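# Free jammed pouch from laminator, lay it on table

## Task

Pull the stuck laminating pouch out of the laminator and leave it lying flat and fully on the table top. No part of it may rest on or under the laminator, and it must sit a good distance from the laminator's power cord. The rollers are locked and only turn while the RELEASE key is being held down. At the end the laminator must stand upright and be entirely on the table. Release everything and move the grippers away; a result that holds only because the robot is still holding it does not count.

## Robot and tools

ROBOT. Two arms, left_arm and right_arm, on opposite sides of the table. Each has six revolute joints (waist, shoulder, elbow, wrist pitch, wrist yaw, wrist roll) and a two-finger parallel gripper. left_arm's base is at (-0.127, +0.575, +0.097) m, on the +y side; right_arm's base is at (-0.141, -0.555, +0.116) m. The names do not refer to sides of any image.

FRAMES. Reported positions use one scene frame in metres: origin at table centre, +z up, table surface at z = +0.020. Each gripper has its own axes: fingers extend along its +x, and they open and close along its y. The reported end_effector_position is the spot between the finger pads, about 3 to 4 cm short of the tips. Reported hand positions can be somewhat wrong, more so when an arm is stretched far.

COMMAND ROW. Every motion command uses a row of 14 numbers, each between -1 and 1, always filled for both arms: left_arm's dx, dy, dz, rx, ry, rz, opening, then right_arm's same seven. dx to rz are an offset, not a pose: a displacement and rotation relative to the gripper's measured pose at the start of the command, expressed in that gripper's own axes. A value of 1.0 equals 0.6 m of travel or 180 degrees; rx, ry, rz form a single rotation vector. The opening is absolute, not an offset: +1 is fully open (0.088 m), and empty fingers close together near -0.80; values below that do nothing more. Closing from fully open takes at least roughly 0.5 s.

execute_actions(actions). actions is a list of actions; each action is a list of up to 15 rows, one per 1/30 s control step, and a short action repeats its final row until 15 steps pass. All rows in an action are offsets from the pose at that action's start (for a call's first action, the last pose shown in a result), not from the previous row. An empty list just returns the current state and images.

move(target, speed, blocking). target is one 14-number row as above, offsets from the pose in the most recent result that shows one. Each gripper follows a straight line toward its target; both paths finish together, lasting 0.5 to 10 s, and are cut off at 10 s. speed is the top path speed in m/s, 0.002 to 0.5 (default 0.25); rotation is capped at twice that in rad/s. Paths ignore obstacles and the other arm, and the hand may lag, drift or overshoot speed, especially with a nearly straight arm. Faster moves and targets pushed further past a contact hit and press harder. With blocking=false the result comes after 0.5 s while motion continues; until a result shows the move has ended, other moves and execute_actions are rejected, so use wait or stop. The "move:" line reports the ending (done, off_target, moving, held, fault) and active limits; limits=paced means the sent pose was clipped, limits=held means a check blocked steps on the way, after which the arm may speed up sharply. Each gripper's distance from its target is also given.

wait(seconds): 0 to 10 s, arms keep their last command; returns early if a running move ends. stop(): brakes a running move (needs room, fingers keep going). zoom_image(camera, region): region [x0, y0, x1, y1] in pixels, at most 504 by 504, from cam_head_left, cam_head_right, cam_left_wrist or cam_right_wrist. read_manual(section) returns only licence text. finished_scene(scene) ends the current scene, given its number; it is final.

CONTROLLER. Each step, the commanded pose is clipped to within 70 mm and 16 degrees of the measured pose, and position wins over orientation if both cannot be met. After an action the arm goes at most to its last clipped pose, so large displacements need follow-up commands. "Hand target" lines show where each gripper is currently being driven. Friction may leave the hand short or slightly tilted, and tiny moves may not happen; check pose after moves and correct tilt. An arm meant to stay put should get the offset back to its wanted pose in the first call of a reply, then zeros.

GRIPPING. grip_measured gives the finger opening on the command scale; the last Joint positions entry gives it in metres. To hold something, keep commanding below grip_measured; a bigger gap squeezes harder (about 34 N per pad at most). Readings may be off by about 1 mm per gripper. Fast closes can squeeze too hard.

RESULTS. Each result has a state line per arm with position, quat_wxyz and velocities, joint positions and torques (offset, noisy), four camera images, and possibly "pose unreachable" (clearance check altered a command), MOTOR HOT (from 50 °C), OVER-TEMPERATURE FAULT (at 95 °C; arm held, may go limp if it does not cool) or TORQUE FAULT lines.

AVOID. Torque faults: joint load limits in N m are waist 16.8, shoulder 20.8, elbow 20.8, wrist pitch 5.49, wrist yaw 5.47, wrist roll 5.13, including held weight; exceeding one halts that arm for 10 s. Do not let the arms collide or press each other. Do not knock or drop anything off the table, tip the laminator, slam, or push very hard. Joint ranges (rad): waist ±3.054, shoulder 0 to 3.142, elbow 0 to 2.356, wrist pitch and yaw ±1.571, wrist roll ±3.142. Smooth, low-effort, quick motion is preferred.

Each tool is called after "Emit:" by a JSON object that holds its "op" and its "data".

## Session

Emit:
{"op": "execute_actions", "data": {"actions": []}}

Scene clock: 0.00 s.
left_arm: end_effector_position=(+0.0490, +0.2042, +0.2632) grip_measured=+0.817 end_effector_quat_wxyz=(+0.180, +0.925, -0.270, -0.200) end_effector_velocity=(-0.000, +0.001, -0.001) end_effector_angular_velocity=(+0.002, +0.003, +0.006) | right_arm: end_effector_position=(-0.1432, -0.2561, +0.1246) grip_measured=+0.850 end_effector_quat_wxyz=(+0.627, -0.609, +0.054, +0.482) end_effector_velocity=(-0.000, +0.000, +0.001) end_effector_angular_velocity=(-0.004, +0.003, +0.006)
Joint positions: left_arm=[ 0.659  1.554  0.741  0.45  -0.696  2.428  0.079] | right_arm=[ 0.427  1.67   0.529  0.023  0.753 -0.279  0.081]
Joint velocities: left_arm=[-0.002 -0.002 -0.002 -0.007 -0.007 -0.007  0.   ] | right_arm=[-0.002 -0.007  0.002 -0.007 -0.007 -0.007 -0.   ]
Joint torques (N m, as the arm reports them, + toward a larger angle): no reading
Motor temperatures (°C, as the motors report them): left_arm=[18 20 20 20 20 18] | right_arm=[20 18 18 20 19 20]
Heat: left arm: hottest shoulder 20 °C (+0.0 °C/min); right arm: hottest waist 20 °C (+0.0 °C/min).
Hand target (left_arm): +0.049, +0.204, +0.263; +0.180, +0.925, -0.270, -0.200
Hand target (right_arm): -0.143, -0.256, +0.125; +0.627, -0.609, +0.054, +0.482

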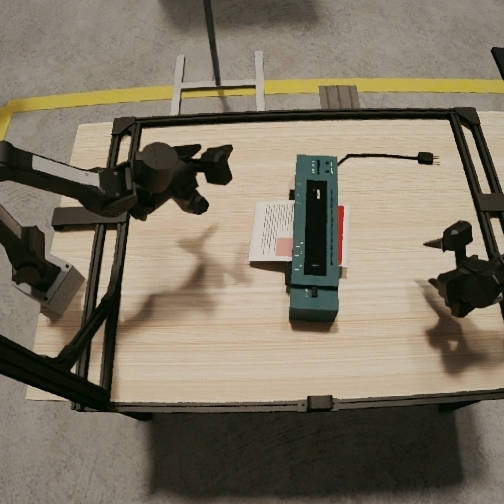

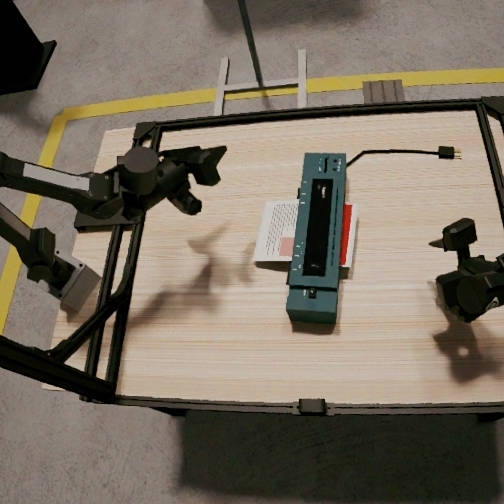

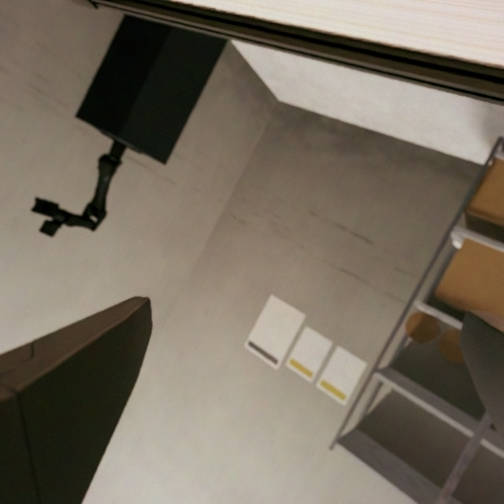

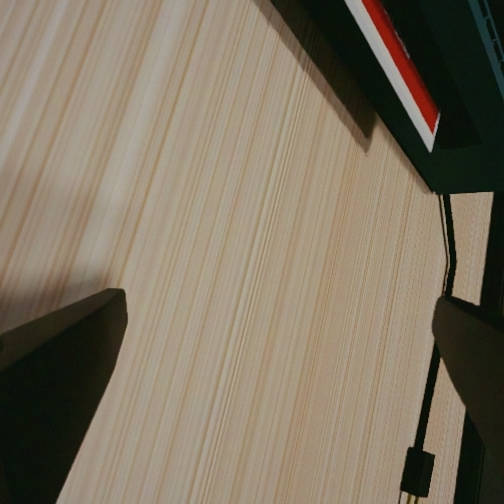

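Emit:
{"op": "zoom_image", "data": {"camera": "cam_head_left", "region": [220, 140, 410, 330]}}

Region (220, 140, 410, 330) of cam_head_left's 504x504 image, scaled by 2.653, with more detail than that image has.

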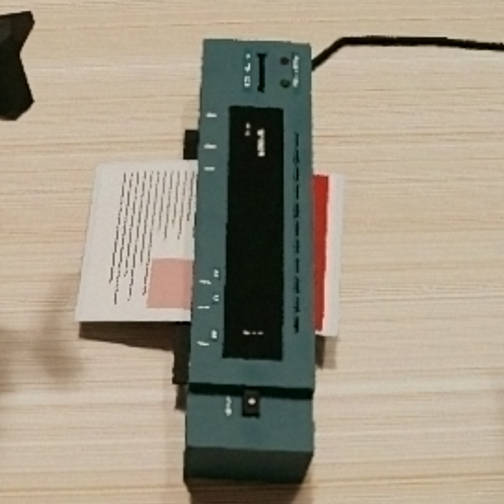

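Emit:
{"op": "move", "data": {"target": [0,0,0,-0.171,-0.3,0.007,1, -0.05,0,0,0.136,0.148,0.232,-1]}}

Emit:
{"op": "move", "data": {"target": [0,0,0,0,0,0,1, -0.2,0,0.3,0,0,0,-1]}}

Scene clock: 3.43 s.
left_arm: end_effector_position=(+0.0464, +0.2065, +0.2621) grip_measured=+0.980 end_effector_quat_wxyz=(+0.270, +0.654, -0.275, -0.652) end_effector_velocity=(-0.002, -0.000, +0.001) end_effector_angular_velocity=(+0.005, -0.009, -0.008) | right_arm: end_effector_position=(-0.1602, -0.2743, +0.1459) grip_measured=-0.783 end_effector_quat_wxyz=(+0.500, -0.501, +0.498, +0.502) end_effector_velocity=(-0.001, -0.006, -0.001) end_effector_angular_velocity=(-0.028, +0.020, +0.015)
Joint positions: left_arm=[ 1.039  1.579  1.159 -0.452  0.405  2.017  0.087] | right_arm=[ 0.137  1.711  0.99  -0.846  0.001  0.063  0.001]
Joint velocities: left_arm=[-0.007 -0.002  0.002 -0.007 -0.007  0.007  0.   ] | right_arm=[-0.007  0.002 -0.002 -0.022 -0.022 -0.022 -0.   ]
Joint torques (N m, as the arm reports them, + toward a larger angle): left_arm=[ 0.33 -5.54  7.84  1.23  0.35 -0.2 ] | right_arm=[-0.31 -4.77  5.05  0.09 -0.15  0.1 ]
Motor temperatures (°C, as the motors report them): left_arm=[18 21 21 21 20 18] | right_arm=[20 19 19 20 19 20]
Heat: left arm: hottest shoulder 21 °C (+0.0 °C/min); right arm: hottest waist 20 °C (+0.0 °C/min).
Hand target (left_arm): +0.049, +0.204, +0.263; +0.272, +0.652, -0.274, -0.652
Hand target (right_arm): -0.160, -0.273, +0.144; +0.499, -0.499, +0.502, +0.500
Off the commanded pose (left_arm): 0.004 m, 1 deg.
Off the commanded pose (right_arm): 0.003 m, 0 deg.
move: done

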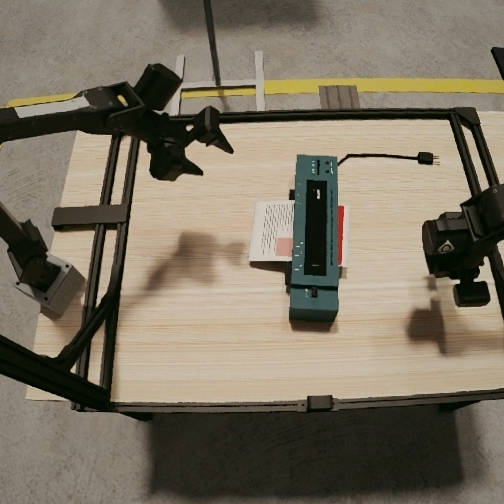

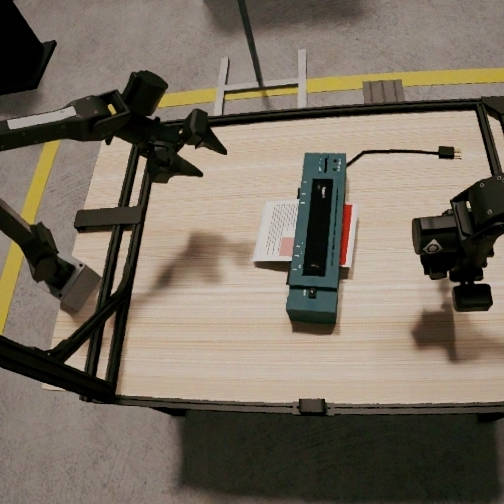

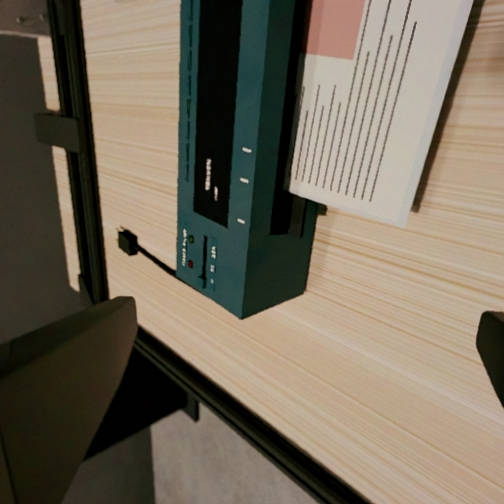

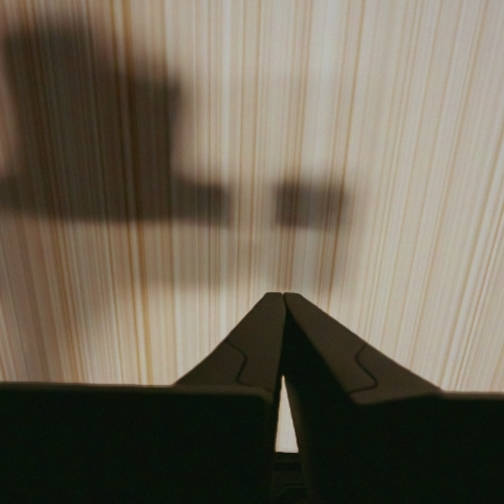

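Scene clock: 4.73 s.
left_arm: end_effector_position=(+0.0464, +0.2066, +0.2621) grip_measured=+0.980 end_effector_quat_wxyz=(+0.270, +0.654, -0.275, -0.652) end_effector_velocity=(+0.001, +0.002, -0.002) end_effector_angular_velocity=(+0.015, -0.015, +0.007) | right_arm: end_effector_position=(-0.1632, -0.0973, +0.2737) grip_measured=-0.783 end_effector_quat_wxyz=(+0.524, -0.473, +0.472, +0.528) end_effector_velocity=(+0.000, -0.003, -0.008) end_effector_angular_velocity=(-0.037, +0.005, +0.006)
Joint positions: left_arm=[ 1.039  1.579  1.159 -0.452  0.405  2.017  0.087] | right_arm=[ 0.118  2.288  2.339 -1.516  0.001  0.043  0.001]
Joint velocities: left_arm=[-0.002 -0.002 -0.002 -0.007 -0.022  0.007 -0.   ] | right_arm=[-0.002  0.022  0.007 -0.022 -0.007 -0.007 -0.   ]
Joint torques (N m, as the arm reports them, + toward a larger angle): left_arm=[ 0.02 -6.65  6.34  1.4   0.25 -0.03] | right_arm=[-0.32 -8.69  5.51  0.23 -0.01 -0.09]
Motor temperatures (°C, as the motors report them): left_arm=[18 21 21 21 20 18] | right_arm=[20 19 19 20 19 20]
Heat: left arm: hottest shoulder 21 °C (+0.0 °C/min); right arm: hottest waist 20 °C (+0.0 °C/min).
Hand target (left_arm): +0.046, +0.207, +0.262; +0.270, +0.654, -0.275, -0.652
Hand target (right_arm): -0.162, -0.095, +0.267; +0.521, -0.476, +0.476, +0.525
Off the commanded pose (left_arm): 0.000 m, 0 deg.
Off the commanded pose (right_arm): 0.008 m, 6 deg.
joint sent to its limit (right arm) — the command would take joint 3 (elbow) past its upper limit, so that joint was sent only as far as its limit.
move: off_target (right_arm)

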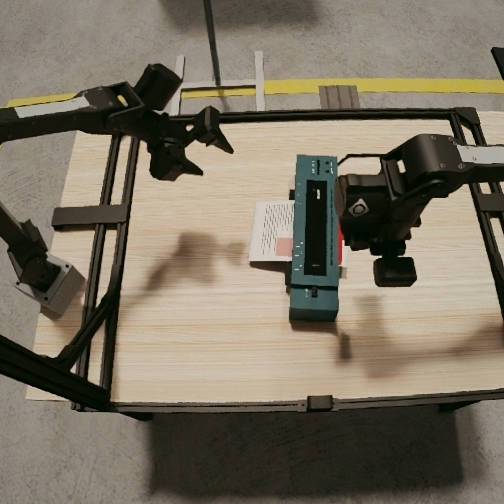

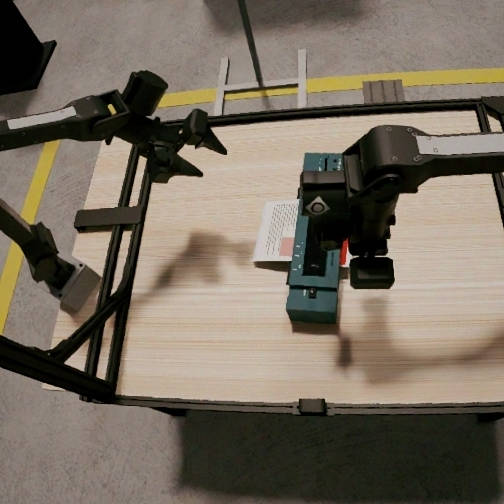

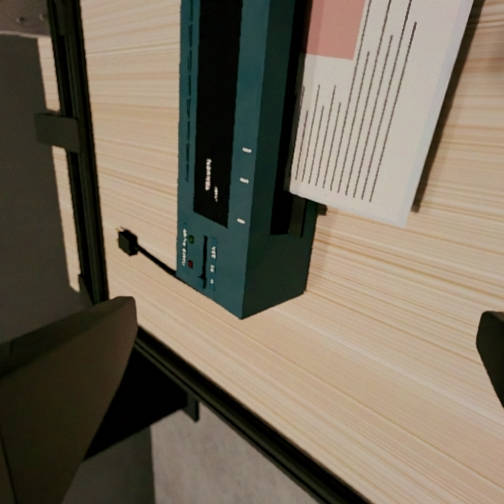

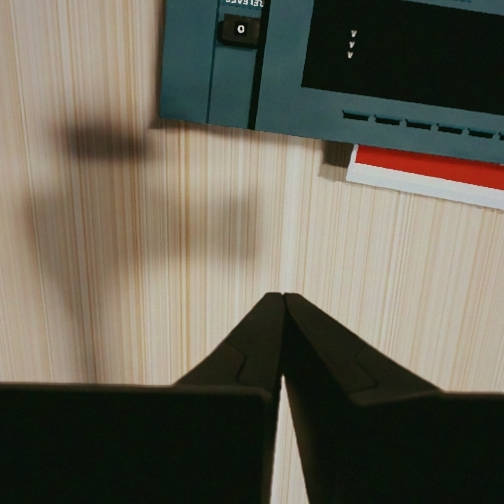

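Emit:
{"op": "move", "data": {"target": [0,0,0,0,0,0,1, 0.223,0.028,0.133,0,-0.16,0,-1], "speed": 0.15}}

Scene clock: 7.03 s.
left_arm: end_effector_position=(+0.0464, +0.2066, +0.2621) grip_measured=+0.980 end_effector_quat_wxyz=(+0.270, +0.654, -0.275, -0.652) end_effector_velocity=(-0.001, +0.001, -0.001) end_effector_angular_velocity=(+0.009, +0.005, +0.007) | right_arm: end_effector_position=(-0.1796, -0.0004, +0.1612) grip_measured=-0.783 end_effector_quat_wxyz=(+0.627, -0.319, +0.321, +0.635) end_effector_velocity=(-0.002, -0.002, -0.001) end_effector_angular_velocity=(-0.008, -0.008, +0.024)
Joint positions: left_arm=[ 1.039  1.579  1.159 -0.452  0.405  2.017  0.087] | right_arm=[ 0.148  2.267  1.685 -0.356  0.036  0.061  0.001]
Joint velocities: left_arm=[-0.002 -0.002 -0.002 -0.007 -0.007 -0.007 -0.   ] | right_arm=[ 0.002 -0.002 -0.002 -0.007 -0.007 -0.022 -0.   ]
Joint torques (N m, as the arm reports them, + toward a larger angle): left_arm=[ 0.01 -6.67  6.37  1.4   0.25 -0.01] | right_arm=[ 0.3  -9.51  4.48  1.06  0.17  0.12]
Motor temperatures (°C, as the motors report them): left_arm=[18 22 21 21 20 18] | right_arm=[20 20 19 20 19 20]
Heat: left arm: hottest shoulder 22 °C (+17.1 °C/min); right arm: hottest waist 20 °C (+0.0 °C/min).
Hand target (left_arm): +0.046, +0.207, +0.262; +0.270, +0.654, -0.275, -0.652
Hand target (right_arm): -0.181, -0.004, +0.149; +0.624, -0.327, +0.327, +0.630
Off the commanded pose (left_arm): 0.000 m, 0 deg.
Off the commanded pose (right_arm): 0.013 m, 1 deg.
move: off_target (right_arm)

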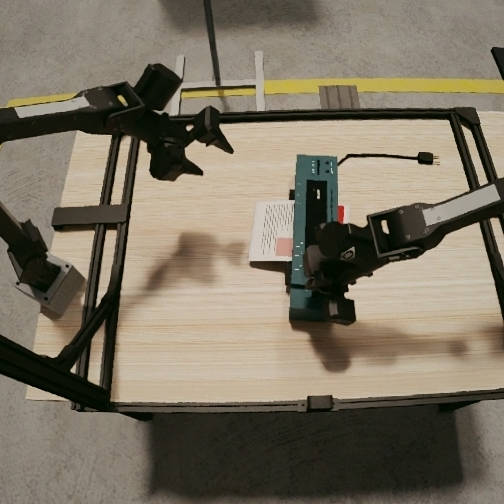

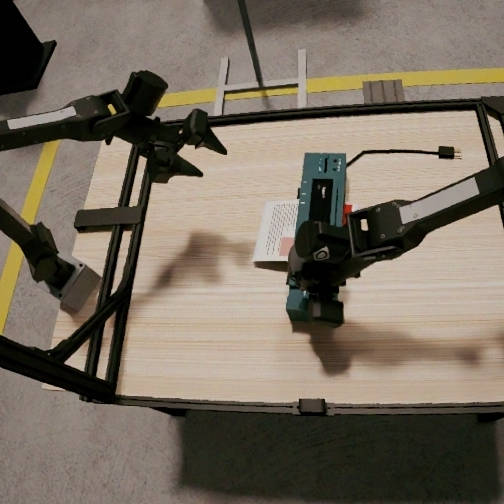

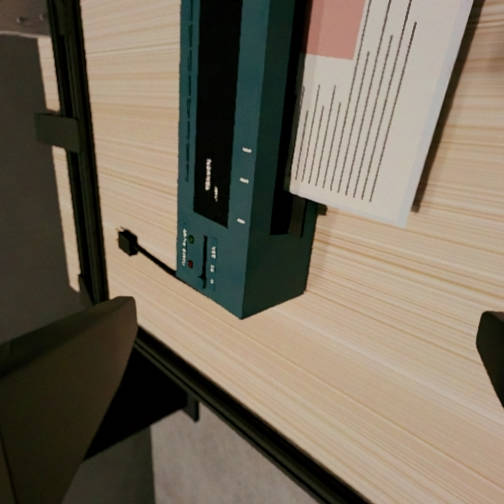

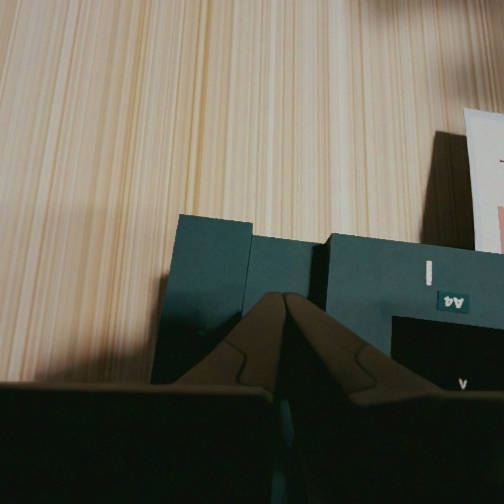

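Emit:
{"op": "move", "data": {"target": [0.175,-0.16,0.16,0,0,0,1, -0.04,0,-0.053,0,0,0,-1], "speed": 0.15}}

Scene clock: 8.90 s.
left_arm: end_effector_position=(-0.0473, +0.1958, +0.1259) grip_measured=+0.980 end_effector_quat_wxyz=(+0.273, +0.654, -0.282, -0.647) end_effector_velocity=(-0.002, +0.002, -0.003) end_effector_angular_velocity=(+0.013, +0.004, +0.003) | right_arm: end_effector_position=(-0.1780, -0.0378, +0.1583) grip_measured=-0.783 end_effector_quat_wxyz=(+0.626, -0.320, +0.322, +0.634) end_effector_velocity=(-0.002, -0.002, -0.001) end_effector_angular_velocity=(-0.009, +0.021, +0.005)
Joint positions: left_arm=[0.738 1.727 0.671 0.271 0.202 1.787 0.087] | right_arm=[ 0.151  2.138  1.459 -0.264  0.036  0.064  0.001]
Joint velocities: left_arm=[-0.007  0.002 -0.002 -0.007 -0.007 -0.007 -0.   ] | right_arm=[-0.002 -0.002 -0.002 -0.007 -0.022  0.007 -0.   ]
Joint torques (N m, as the arm reports them, + toward a larger angle): left_arm=[-0.21 -5.33  3.95  1.73  0.   -0.23] | right_arm=[  0.32 -11.67   4.14   1.12   0.15   0.12]
Motor temperatures (°C, as the motors report them): left_arm=[18 22 21 21 20 18] | right_arm=[20 22 19 20 19 20]
Heat: left arm: hottest shoulder 22 °C (+13.5 °C/min); right arm: hottest shoulder 22 °C (+13.5 °C/min).
Hand target (left_arm): -0.049, +0.199, +0.120; +0.269, +0.654, -0.275, -0.651
Hand target (right_arm): -0.179, -0.040, +0.161; +0.627, -0.319, +0.321, +0.634
Off the commanded pose (left_arm): 0.008 m, 1 deg.
Off the commanded pose (right_arm): 0.004 m, 0 deg.
move: done

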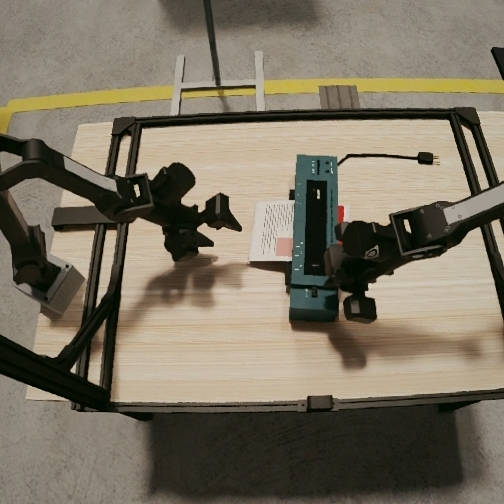

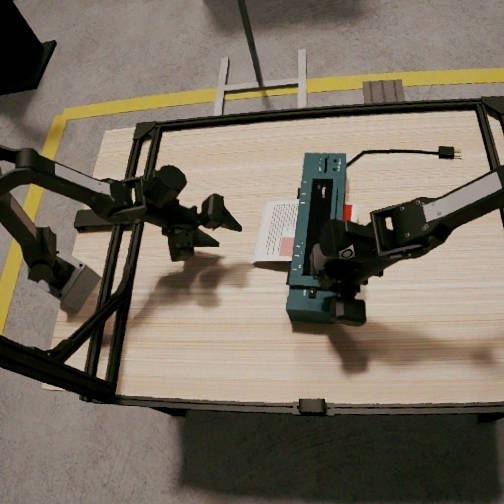

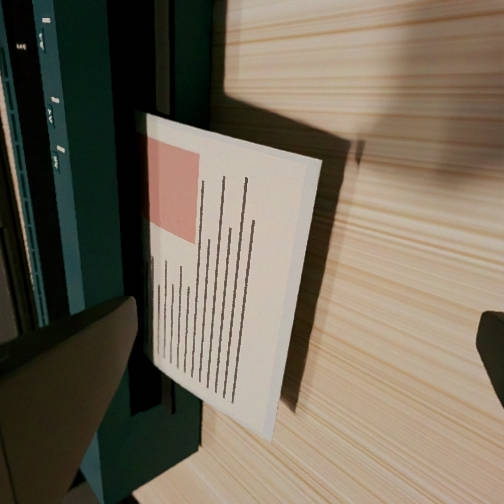

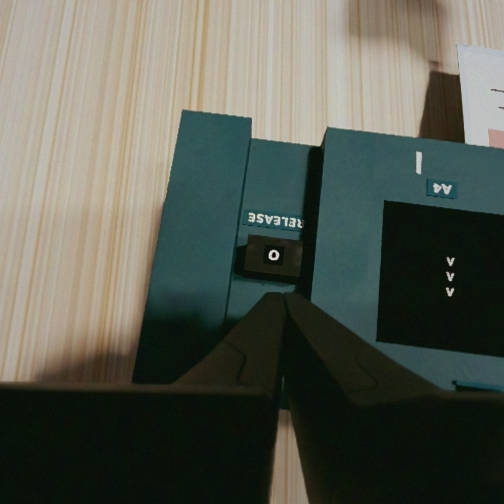

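Emit:
{"op": "move", "data": {"target": [0.1,0,0,0,0,0,0.2, 0.05,0,-0.005,0,0,0,-1], "speed": 0.08}}

Scene clock: 10.30 s.
left_arm: end_effector_position=(-0.0471, +0.1550, +0.0860) grip_measured=+0.200 end_effector_quat_wxyz=(+0.272, +0.654, -0.283, -0.647) end_effector_velocity=(+0.002, +0.002, -0.001) end_effector_angular_velocity=(+0.011, -0.018, +0.008) | right_arm: end_effector_position=(-0.1792, -0.0244, +0.1386) grip_measured=-0.783 end_effector_quat_wxyz=(+0.627, -0.317, +0.320, +0.636) end_effector_velocity=(+0.002, +0.001, +0.003) end_effector_angular_velocity=(+0.003, -0.010, -0.001)
Joint positions: left_arm=[0.704 1.984 0.796 0.407 0.178 1.765 0.049] | right_arm=[ 0.151  2.215  1.495 -0.216  0.036  0.064  0.001]
Joint velocities: left_arm=[-0.002 -0.002 -0.002 -0.007 -0.022  0.007 -0.   ] | right_arm=[-0.002 -0.002  0.007 -0.007  0.007 -0.007 -0.   ]
Joint torques (N m, as the arm reports them, + toward a larger angle): left_arm=[-0.22 -6.36  5.48  1.68  0.02 -0.25] | right_arm=[-0.18 -8.57  5.96  1.12 -0.01 -0.04]
Motor temperatures (°C, as the motors report them): left_arm=[18 22 21 22 20 18] | right_arm=[20 22 19 20 19 20]
Heat: left arm: hottest shoulder 22 °C (+11.7 °C/min); right arm: hottest shoulder 22 °C (+11.7 °C/min).
Hand target (left_arm): -0.047, +0.152, +0.085; +0.273, +0.654, -0.282, -0.647
Hand target (right_arm): -0.178, -0.023, +0.133; +0.626, -0.320, +0.322, +0.634
Off the commanded pose (left_arm): 0.003 m, 0 deg.
Off the commanded pose (right_arm): 0.007 m, 0 deg.
move: done

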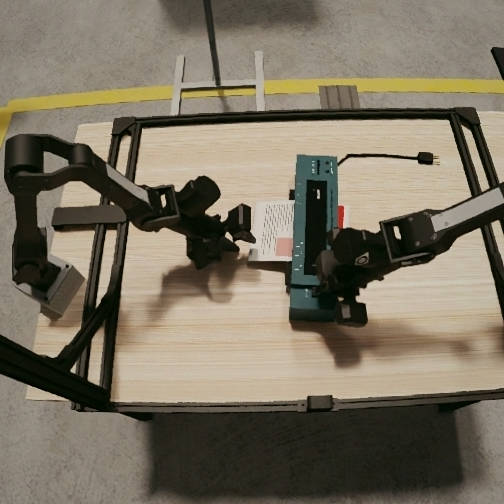

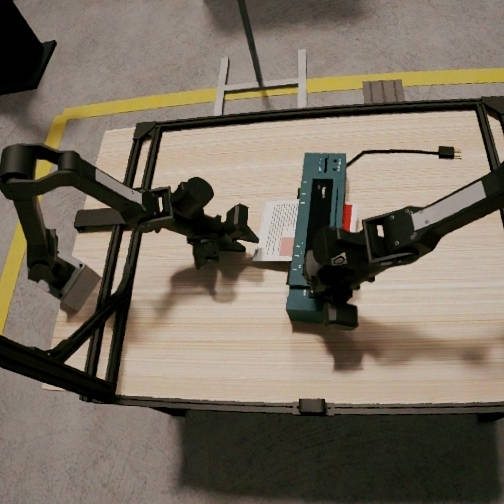

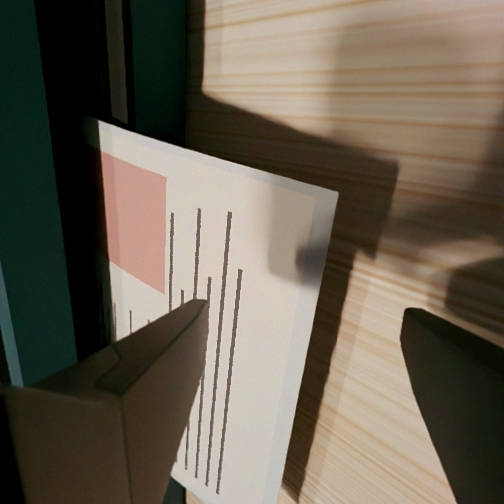

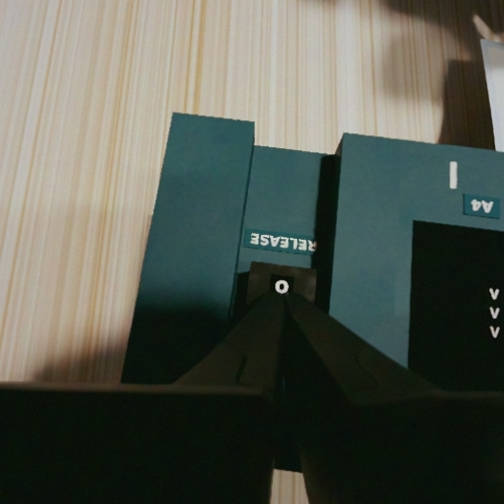

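Emit:
{"op": "move", "data": {"target": [0.035,0,-0.06,0,0,0,0.2, 0.045,0,-0.024,0,0,0,-1], "speed": 0.04}}

Scene clock: 11.90 s.
left_arm: end_effector_position=(-0.0125, +0.1408, +0.0750) grip_measured=+0.200 end_effector_quat_wxyz=(+0.274, +0.653, -0.283, -0.646) end_effector_velocity=(+0.000, +0.000, +0.001) end_effector_angular_velocity=(+0.001, +0.000, -0.008) | right_arm: end_effector_position=(-0.1801, -0.0136, +0.1305) grip_measured=-0.783 end_effector_quat_wxyz=(+0.633, -0.302, +0.307, +0.643) end_effector_velocity=(+0.000, +0.002, +0.003) end_effector_angular_velocity=(+0.012, -0.007, +0.019)
Joint positions: left_arm=[0.79  2.082 0.896 0.397 0.24  1.825 0.049] | right_arm=[ 0.151  2.251  1.496 -0.135  0.036  0.064  0.001]
Joint velocities: left_arm=[ 0.002 -0.002  0.002 -0.007  0.007  0.007 -0.   ] | right_arm=[-0.002 -0.002  0.002  0.007 -0.007 -0.022 -0.   ]
Joint torques (N m, as the arm reports them, + toward a larger angle): left_arm=[ 0.29 -6.65  5.48  1.36  0.24  0.17] | right_arm=[-0.04 -7.34  3.84  1.2   0.02  0.01]
Motor temperatures (°C, as the motors report them): left_arm=[18 22 22 22 20 18] | right_arm=[20 23 20 20 19 20]
Heat: left arm: hottest shoulder 22 °C (+10.1 °C/min); right arm: hottest shoulder 23 °C (+15.1 °C/min).
Hand target (left_arm): -0.011, +0.139, +0.072; +0.272, +0.654, -0.283, -0.647
Hand target (right_arm): -0.179, -0.020, +0.109; +0.627, -0.317, +0.320, +0.636
Off the commanded pose (left_arm): 0.004 m, 0 deg.
Off the commanded pose (right_arm): 0.023 m, 3 deg.
move: off_target (right_arm)

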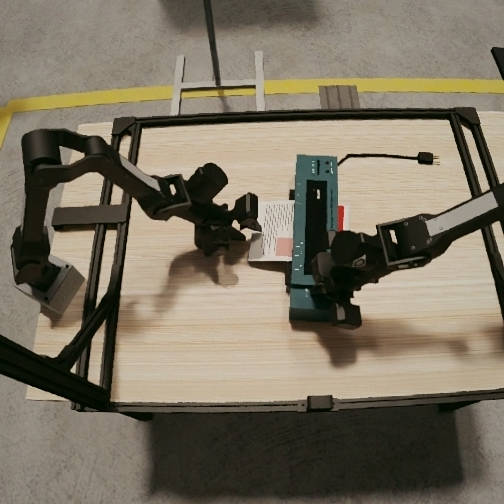

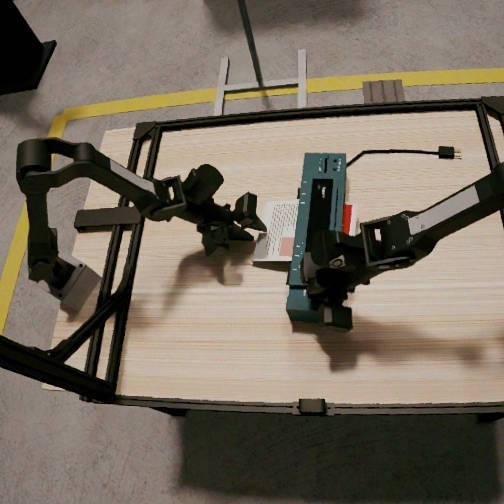

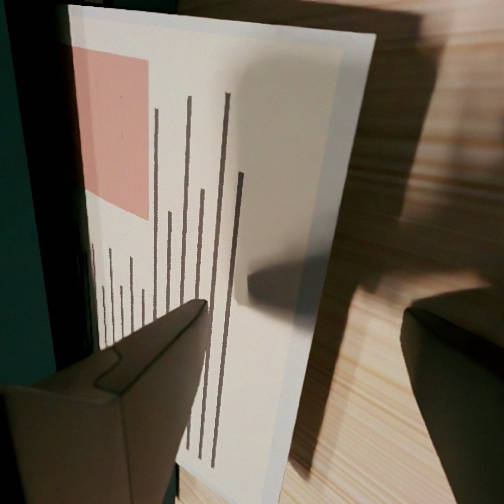

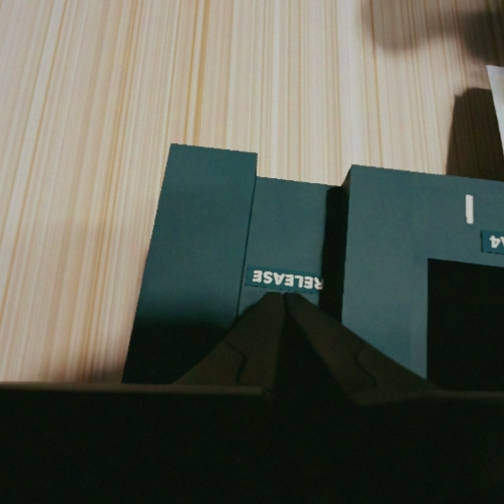

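Emit:
{"op": "execute_actions", "data": {"actions": [[[0.02,0,0,0,0,0,0.2,0.02,0,-0.031,0,0,0,-1]],[[0,0,0,0,0,0,-1,0.02,0,-0.031,0,0,0,-1]],[[0,0,0,0,0,0,-1,0.02,0,-0.031,0,0,0,-1]]]}}

Scene clock: 13.57 s.
left_arm: end_effector_position=(-0.0121, +0.1313, +0.0763) grip_measured=-0.798 end_effector_quat_wxyz=(+0.275, +0.653, -0.298, -0.640) end_effector_velocity=(+0.000, -0.001, +0.003) end_effector_angular_velocity=(-0.001, -0.000, +0.008) | right_arm: end_effector_position=(-0.1804, -0.0080, +0.1258) grip_measured=-0.783 end_effector_quat_wxyz=(+0.650, -0.257, +0.268, +0.663) end_effector_velocity=(-0.004, -0.003, -0.003) end_effector_angular_velocity=(-0.013, +0.009, +0.023)
Joint positions: left_arm=[0.784 2.103 0.921 0.418 0.24  1.836 0.   ] | right_arm=[0.151 2.252 1.383 0.109 0.037 0.064 0.001]
Joint velocities: left_arm=[-0.002 -0.007  0.002 -0.007 -0.007 -0.007  0.   ] | right_arm=[ 0.002 -0.002 -0.007 -0.007 -0.022 -0.007 -0.   ]
Joint torques (N m, as the arm reports them, + toward a larger angle): left_arm=[-0.02 -8.57  4.43  1.45  0.17 -0.13] | right_arm=[ 0.12 -7.51  3.38  1.08  0.05  0.05]
Motor temperatures (°C, as the motors report them): left_arm=[18 23 22 22 20 18] | right_arm=[20 23 20 20 19 20]
Heat: left arm: hottest shoulder 23 °C (+13.3 °C/min); right arm: hottest shoulder 23 °C (+13.3 °C/min).
Hand target (left_arm): -0.012, +0.132, +0.076; +0.275, +0.653, -0.296, -0.640
Hand target (right_arm): -0.180, -0.017, +0.103; +0.644, -0.274, +0.283, +0.656
Off the commanded pose (left_arm): 0.000 m, 0 deg.
Off the commanded pose (right_arm): 0.024 m, 3 deg.

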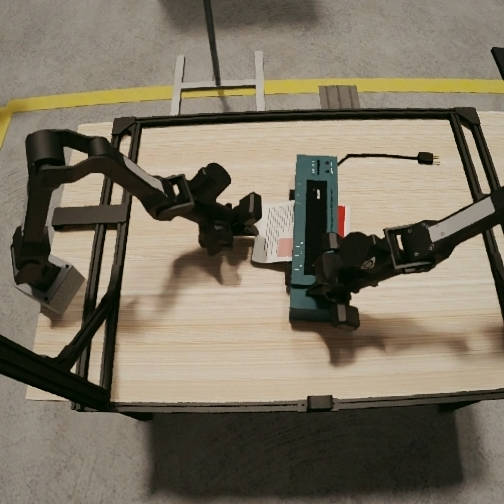

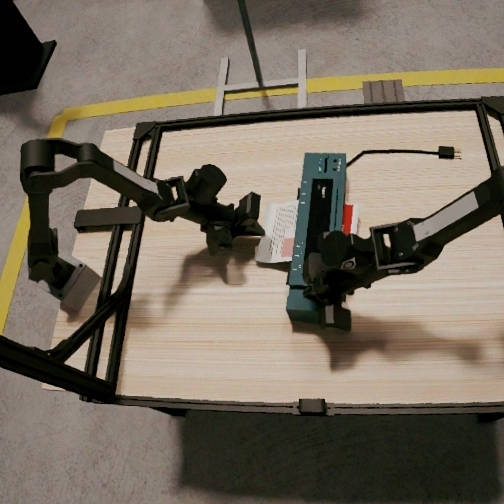

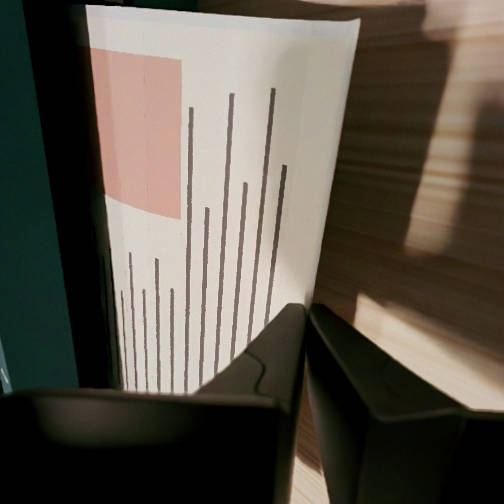

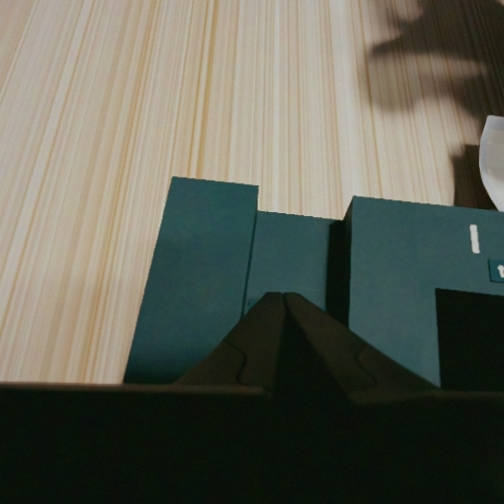

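Emit:
{"op": "move", "data": {"target": [0,0,0,0,0,0,-1, -0.04,0,-0.002,0,0.06,0,-1], "speed": 0.05}}

Scene clock: 15.93 s.
left_arm: end_effector_position=(-0.0121, +0.1311, +0.0765) grip_measured=-0.799 end_effector_quat_wxyz=(+0.274, +0.654, -0.299, -0.639) end_effector_velocity=(-0.003, +0.002, -0.002) end_effector_angular_velocity=(+0.013, -0.006, -0.007) | right_arm: end_effector_position=(-0.1800, -0.0300, +0.1309) grip_measured=-0.783 end_effector_quat_wxyz=(+0.619, -0.327, +0.332, +0.632) end_effector_velocity=(-0.002, -0.006, -0.005) end_effector_angular_velocity=(-0.038, +0.019, +0.004)
Joint positions: left_arm=[0.784 2.103 0.921 0.419 0.24  1.839 0.   ] | right_arm=[ 0.151  2.223  1.494 -0.241  0.027  0.065  0.001]
Joint velocities: left_arm=[-0.007 -0.002 -0.007 -0.007 -0.007  0.007  0.   ] | right_arm=[-0.002  0.002  0.002 -0.037 -0.022  0.007  0.   ]
Joint torques (N m, as the arm reports them, + toward a larger angle): left_arm=[-0.04 -8.48  4.44  1.48  0.17 -0.13] | right_arm=[ -0.14 -12.01   5.88   0.89  -0.11   0.11]
Motor temperatures (°C, as the motors report them): left_arm=[18 24 22 22 20 18] | right_arm=[20 24 20 21 19 20]
Heat: left arm: hottest shoulder 24 °C (+15.1 °C/min); right arm: hottest shoulder 24 °C (+15.1 °C/min).
Hand target (left_arm): -0.012, +0.131, +0.076; +0.275, +0.653, -0.298, -0.640
Hand target (right_arm): -0.180, -0.026, +0.141; +0.622, -0.318, +0.328, +0.636
Off the commanded pose (left_arm): 0.000 m, 0 deg.
Off the commanded pose (right_arm): 0.011 m, 1 deg.
move: off_target (right_arm)

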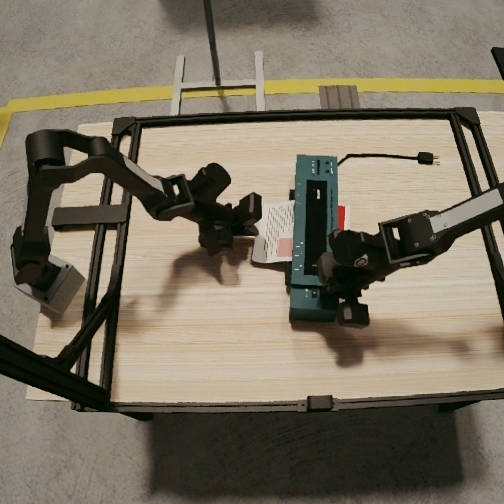

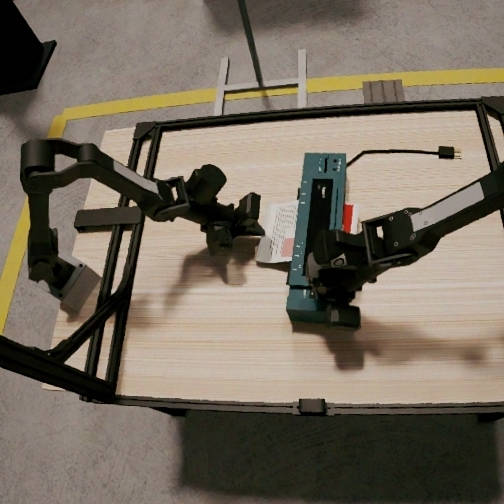

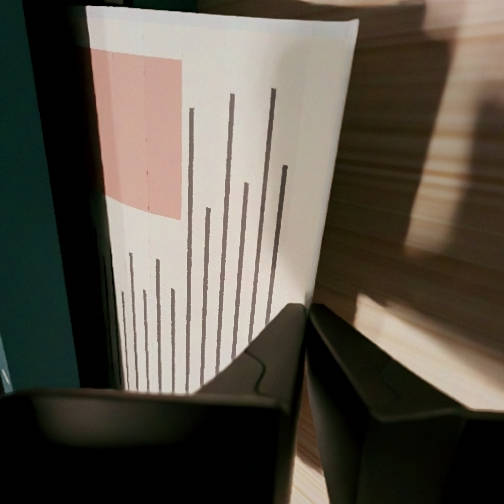

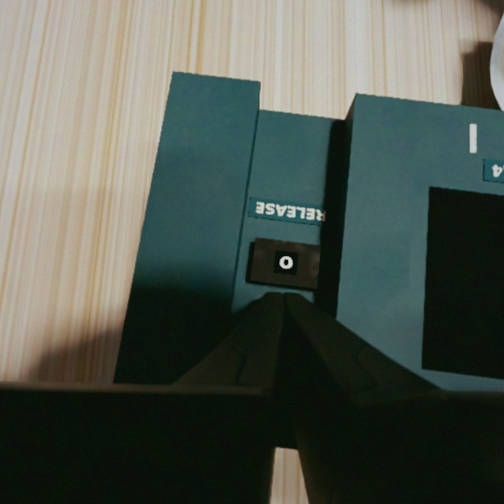

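Emit:
{"op": "execute_actions", "data": {"actions": [[[0,0,0,0,0,0,-1,-0.02,0,0.03,0,0,0,-1]],[[0,0,0,0,0,0,-1,0,0,0,0,0,0,-1]],[[0,0,0,0,0,0,-1,0.045,0,-0.037,0,0,0,-1]],[[-0.036,-0.036,0,0,0,0,-1,0.025,0,-0.03,0,0.015,0,-1]],[[-0.036,-0.036,0,0,0,0,-1,0.025,0,-0.03,0,0.015,0,-1]]]}}

Scene clock: 18.73 s.
left_arm: end_effector_position=(-0.0080, +0.1821, +0.0810) grip_measured=-0.805 end_effector_quat_wxyz=(+0.276, +0.656, -0.315, -0.628) end_effector_velocity=(-0.001, +0.002, -0.003) end_effector_angular_velocity=(+0.013, +0.006, +0.008) | right_arm: end_effector_position=(-0.1805, -0.0232, +0.1257) grip_measured=-0.783 end_effector_quat_wxyz=(+0.622, -0.322, +0.327, +0.635) end_effector_velocity=(-0.002, -0.000, +0.002) end_effector_angular_velocity=(+0.006, +0.014, +0.016)
Joint positions: left_arm=[0.852 1.982 0.698 0.539 0.288 1.905 0.   ] | right_arm=[ 0.151  2.249  1.507 -0.211  0.028  0.065  0.001]
Joint velocities: left_arm=[-0.002  0.002 -0.002 -0.007 -0.007 -0.007  0.   ] | right_arm=[-0.002 -0.007 -0.007  0.007 -0.022 -0.007 -0.   ]
Joint torques (N m, as the arm reports them, + toward a larger angle): left_arm=[ 0.25 -7.46  2.73  1.42  0.24 -0.15] | right_arm=[ 0.04 -6.89  4.31  0.95 -0.07  0.08]
Motor temperatures (°C, as the motors report them): left_arm=[18 24 22 22 20 18] | right_arm=[20 25 20 21 19 20]
Heat: left arm: hottest shoulder 24 °C (+12.8 °C/min); right arm: hottest shoulder 25 °C (+16.0 °C/min).
Hand target (left_arm): -0.009, +0.187, +0.078; +0.274, +0.655, -0.309, -0.632
Hand target (right_arm): -0.181, -0.030, +0.104; +0.614, -0.336, +0.341, +0.627
Off the commanded pose (left_arm): 0.005 m, 1 deg.
Off the commanded pose (right_arm): 0.023 m, 3 deg.

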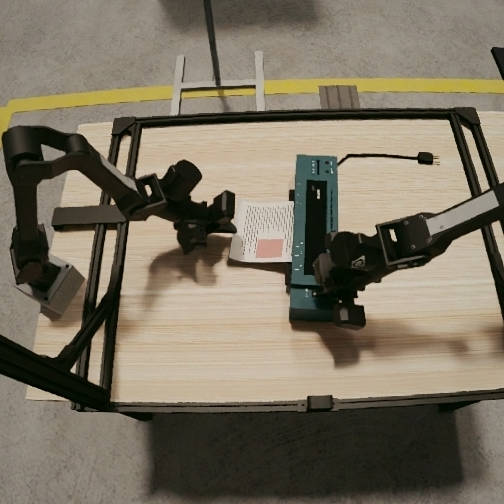

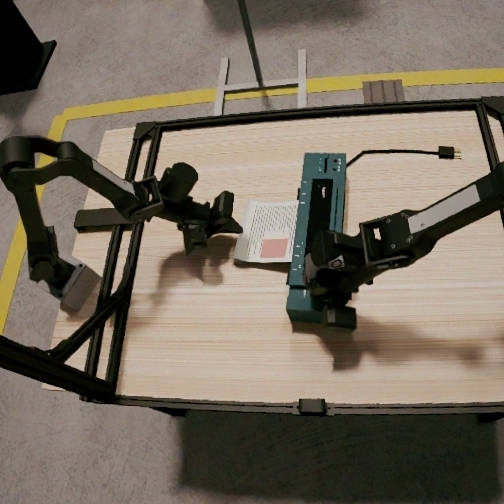

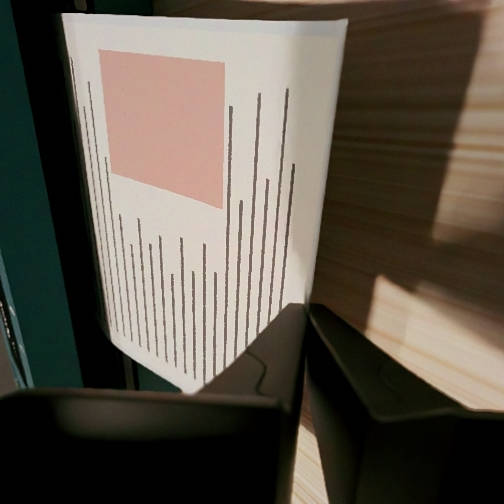

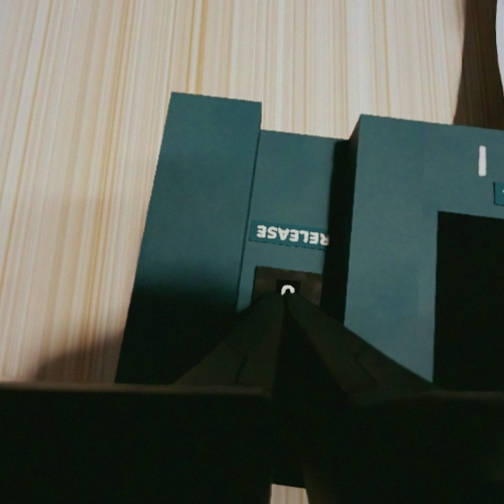

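Working. Need ~0.13 more.

Emit:
{"op": "execute_actions", "data": {"actions": [[[-0.045,-0.045,0,0,0,-0.01,-1,0.025,0,-0.03,0,0.015,0,-1]],[[-0.045,-0.045,0,0,0,-0.01,-1,0.025,0,-0.03,0,0.015,0,-1]],[[-0.045,-0.045,0,0,0,-0.01,-1,0.025,0,-0.03,0,0.015,0,-1]],[[-0.045,-0.045,0,0,0,-0.01,-1,0.025,0,-0.03,0,0.015,0,-1]]]}}

Scene clock: 20.93 s.
left_arm: end_effector_position=(+0.0013, +0.3220, +0.0781) grip_measured=-0.813 end_effector_quat_wxyz=(+0.241, +0.675, -0.278, -0.640) end_effector_velocity=(+0.002, +0.001, +0.001) end_effector_angular_velocity=(+0.009, -0.010, +0.016) | right_arm: end_effector_position=(-0.1804, -0.0231, +0.1256) grip_measured=-0.783 end_effector_quat_wxyz=(+0.622, -0.322, +0.327, +0.635) end_effector_velocity=(-0.003, +0.001, +0.004) end_effector_angular_velocity=(+0.012, +0.003, +0.013)
Joint positions: left_arm=[1.146 1.629 0.31  0.388 0.43  2.177 0.   ] | right_arm=[ 0.151  2.249  1.507 -0.211  0.028  0.065  0.001]
Joint velocities: left_arm=[-0.002 -0.012 -0.002 -0.007 -0.022 -0.007  0.   ] | right_arm=[ 0.002 -0.007 -0.002  0.007 -0.007 -0.007 -0.   ]
Joint torques (N m, as the arm reports them, + toward a larger angle): left_arm=[ 0.3  -4.69  2.2   0.87  0.31  0.21] | right_arm=[ 0.05 -6.83  4.31  0.94 -0.06  0.08]
Motor temperatures (°C, as the motors report them): left_arm=[18 25 22 22 20 18] | right_arm=[20 25 20 21 19 20]
Heat: left arm: hottest shoulder 25 °C (+14.3 °C/min); right arm: hottest shoulder 25 °C (+14.3 °C/min).
Hand target (left_arm): -0.001, +0.327, +0.075; +0.238, +0.674, -0.273, -0.643
Hand target (right_arm): -0.181, -0.030, +0.104; +0.614, -0.336, +0.341, +0.627
Off the commanded pose (left_arm): 0.006 m, 1 deg.
Off the commanded pose (right_arm): 0.023 m, 3 deg.

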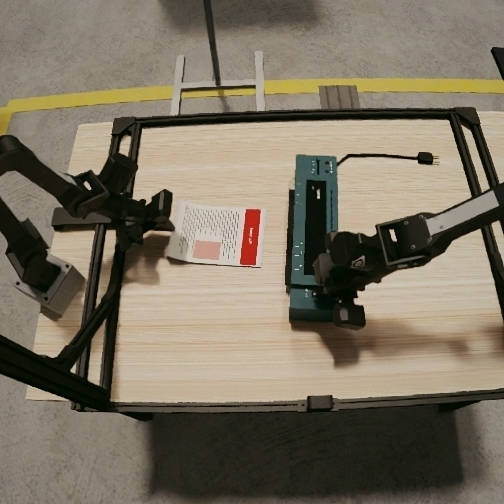

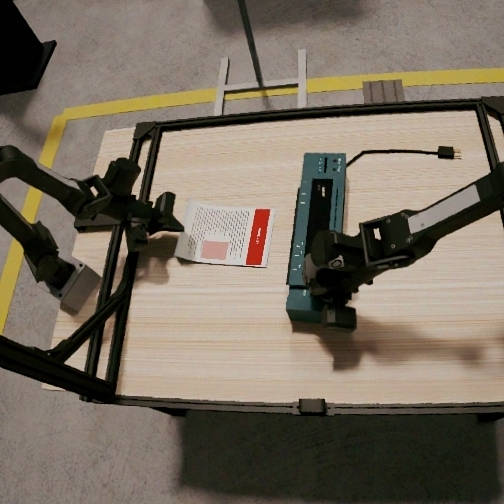

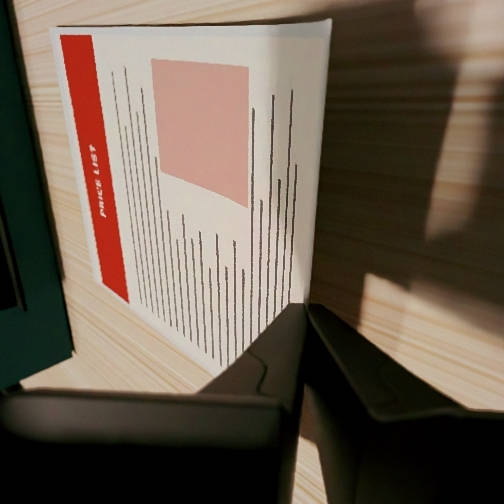

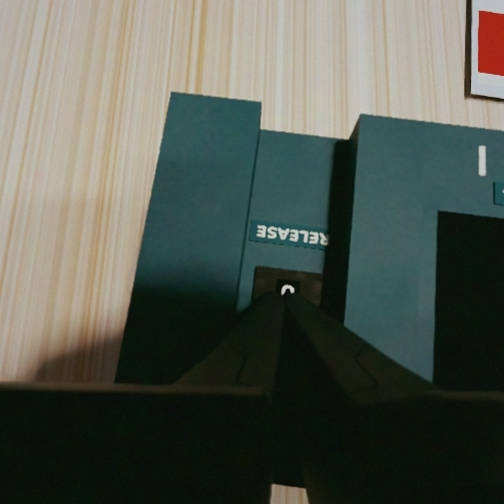

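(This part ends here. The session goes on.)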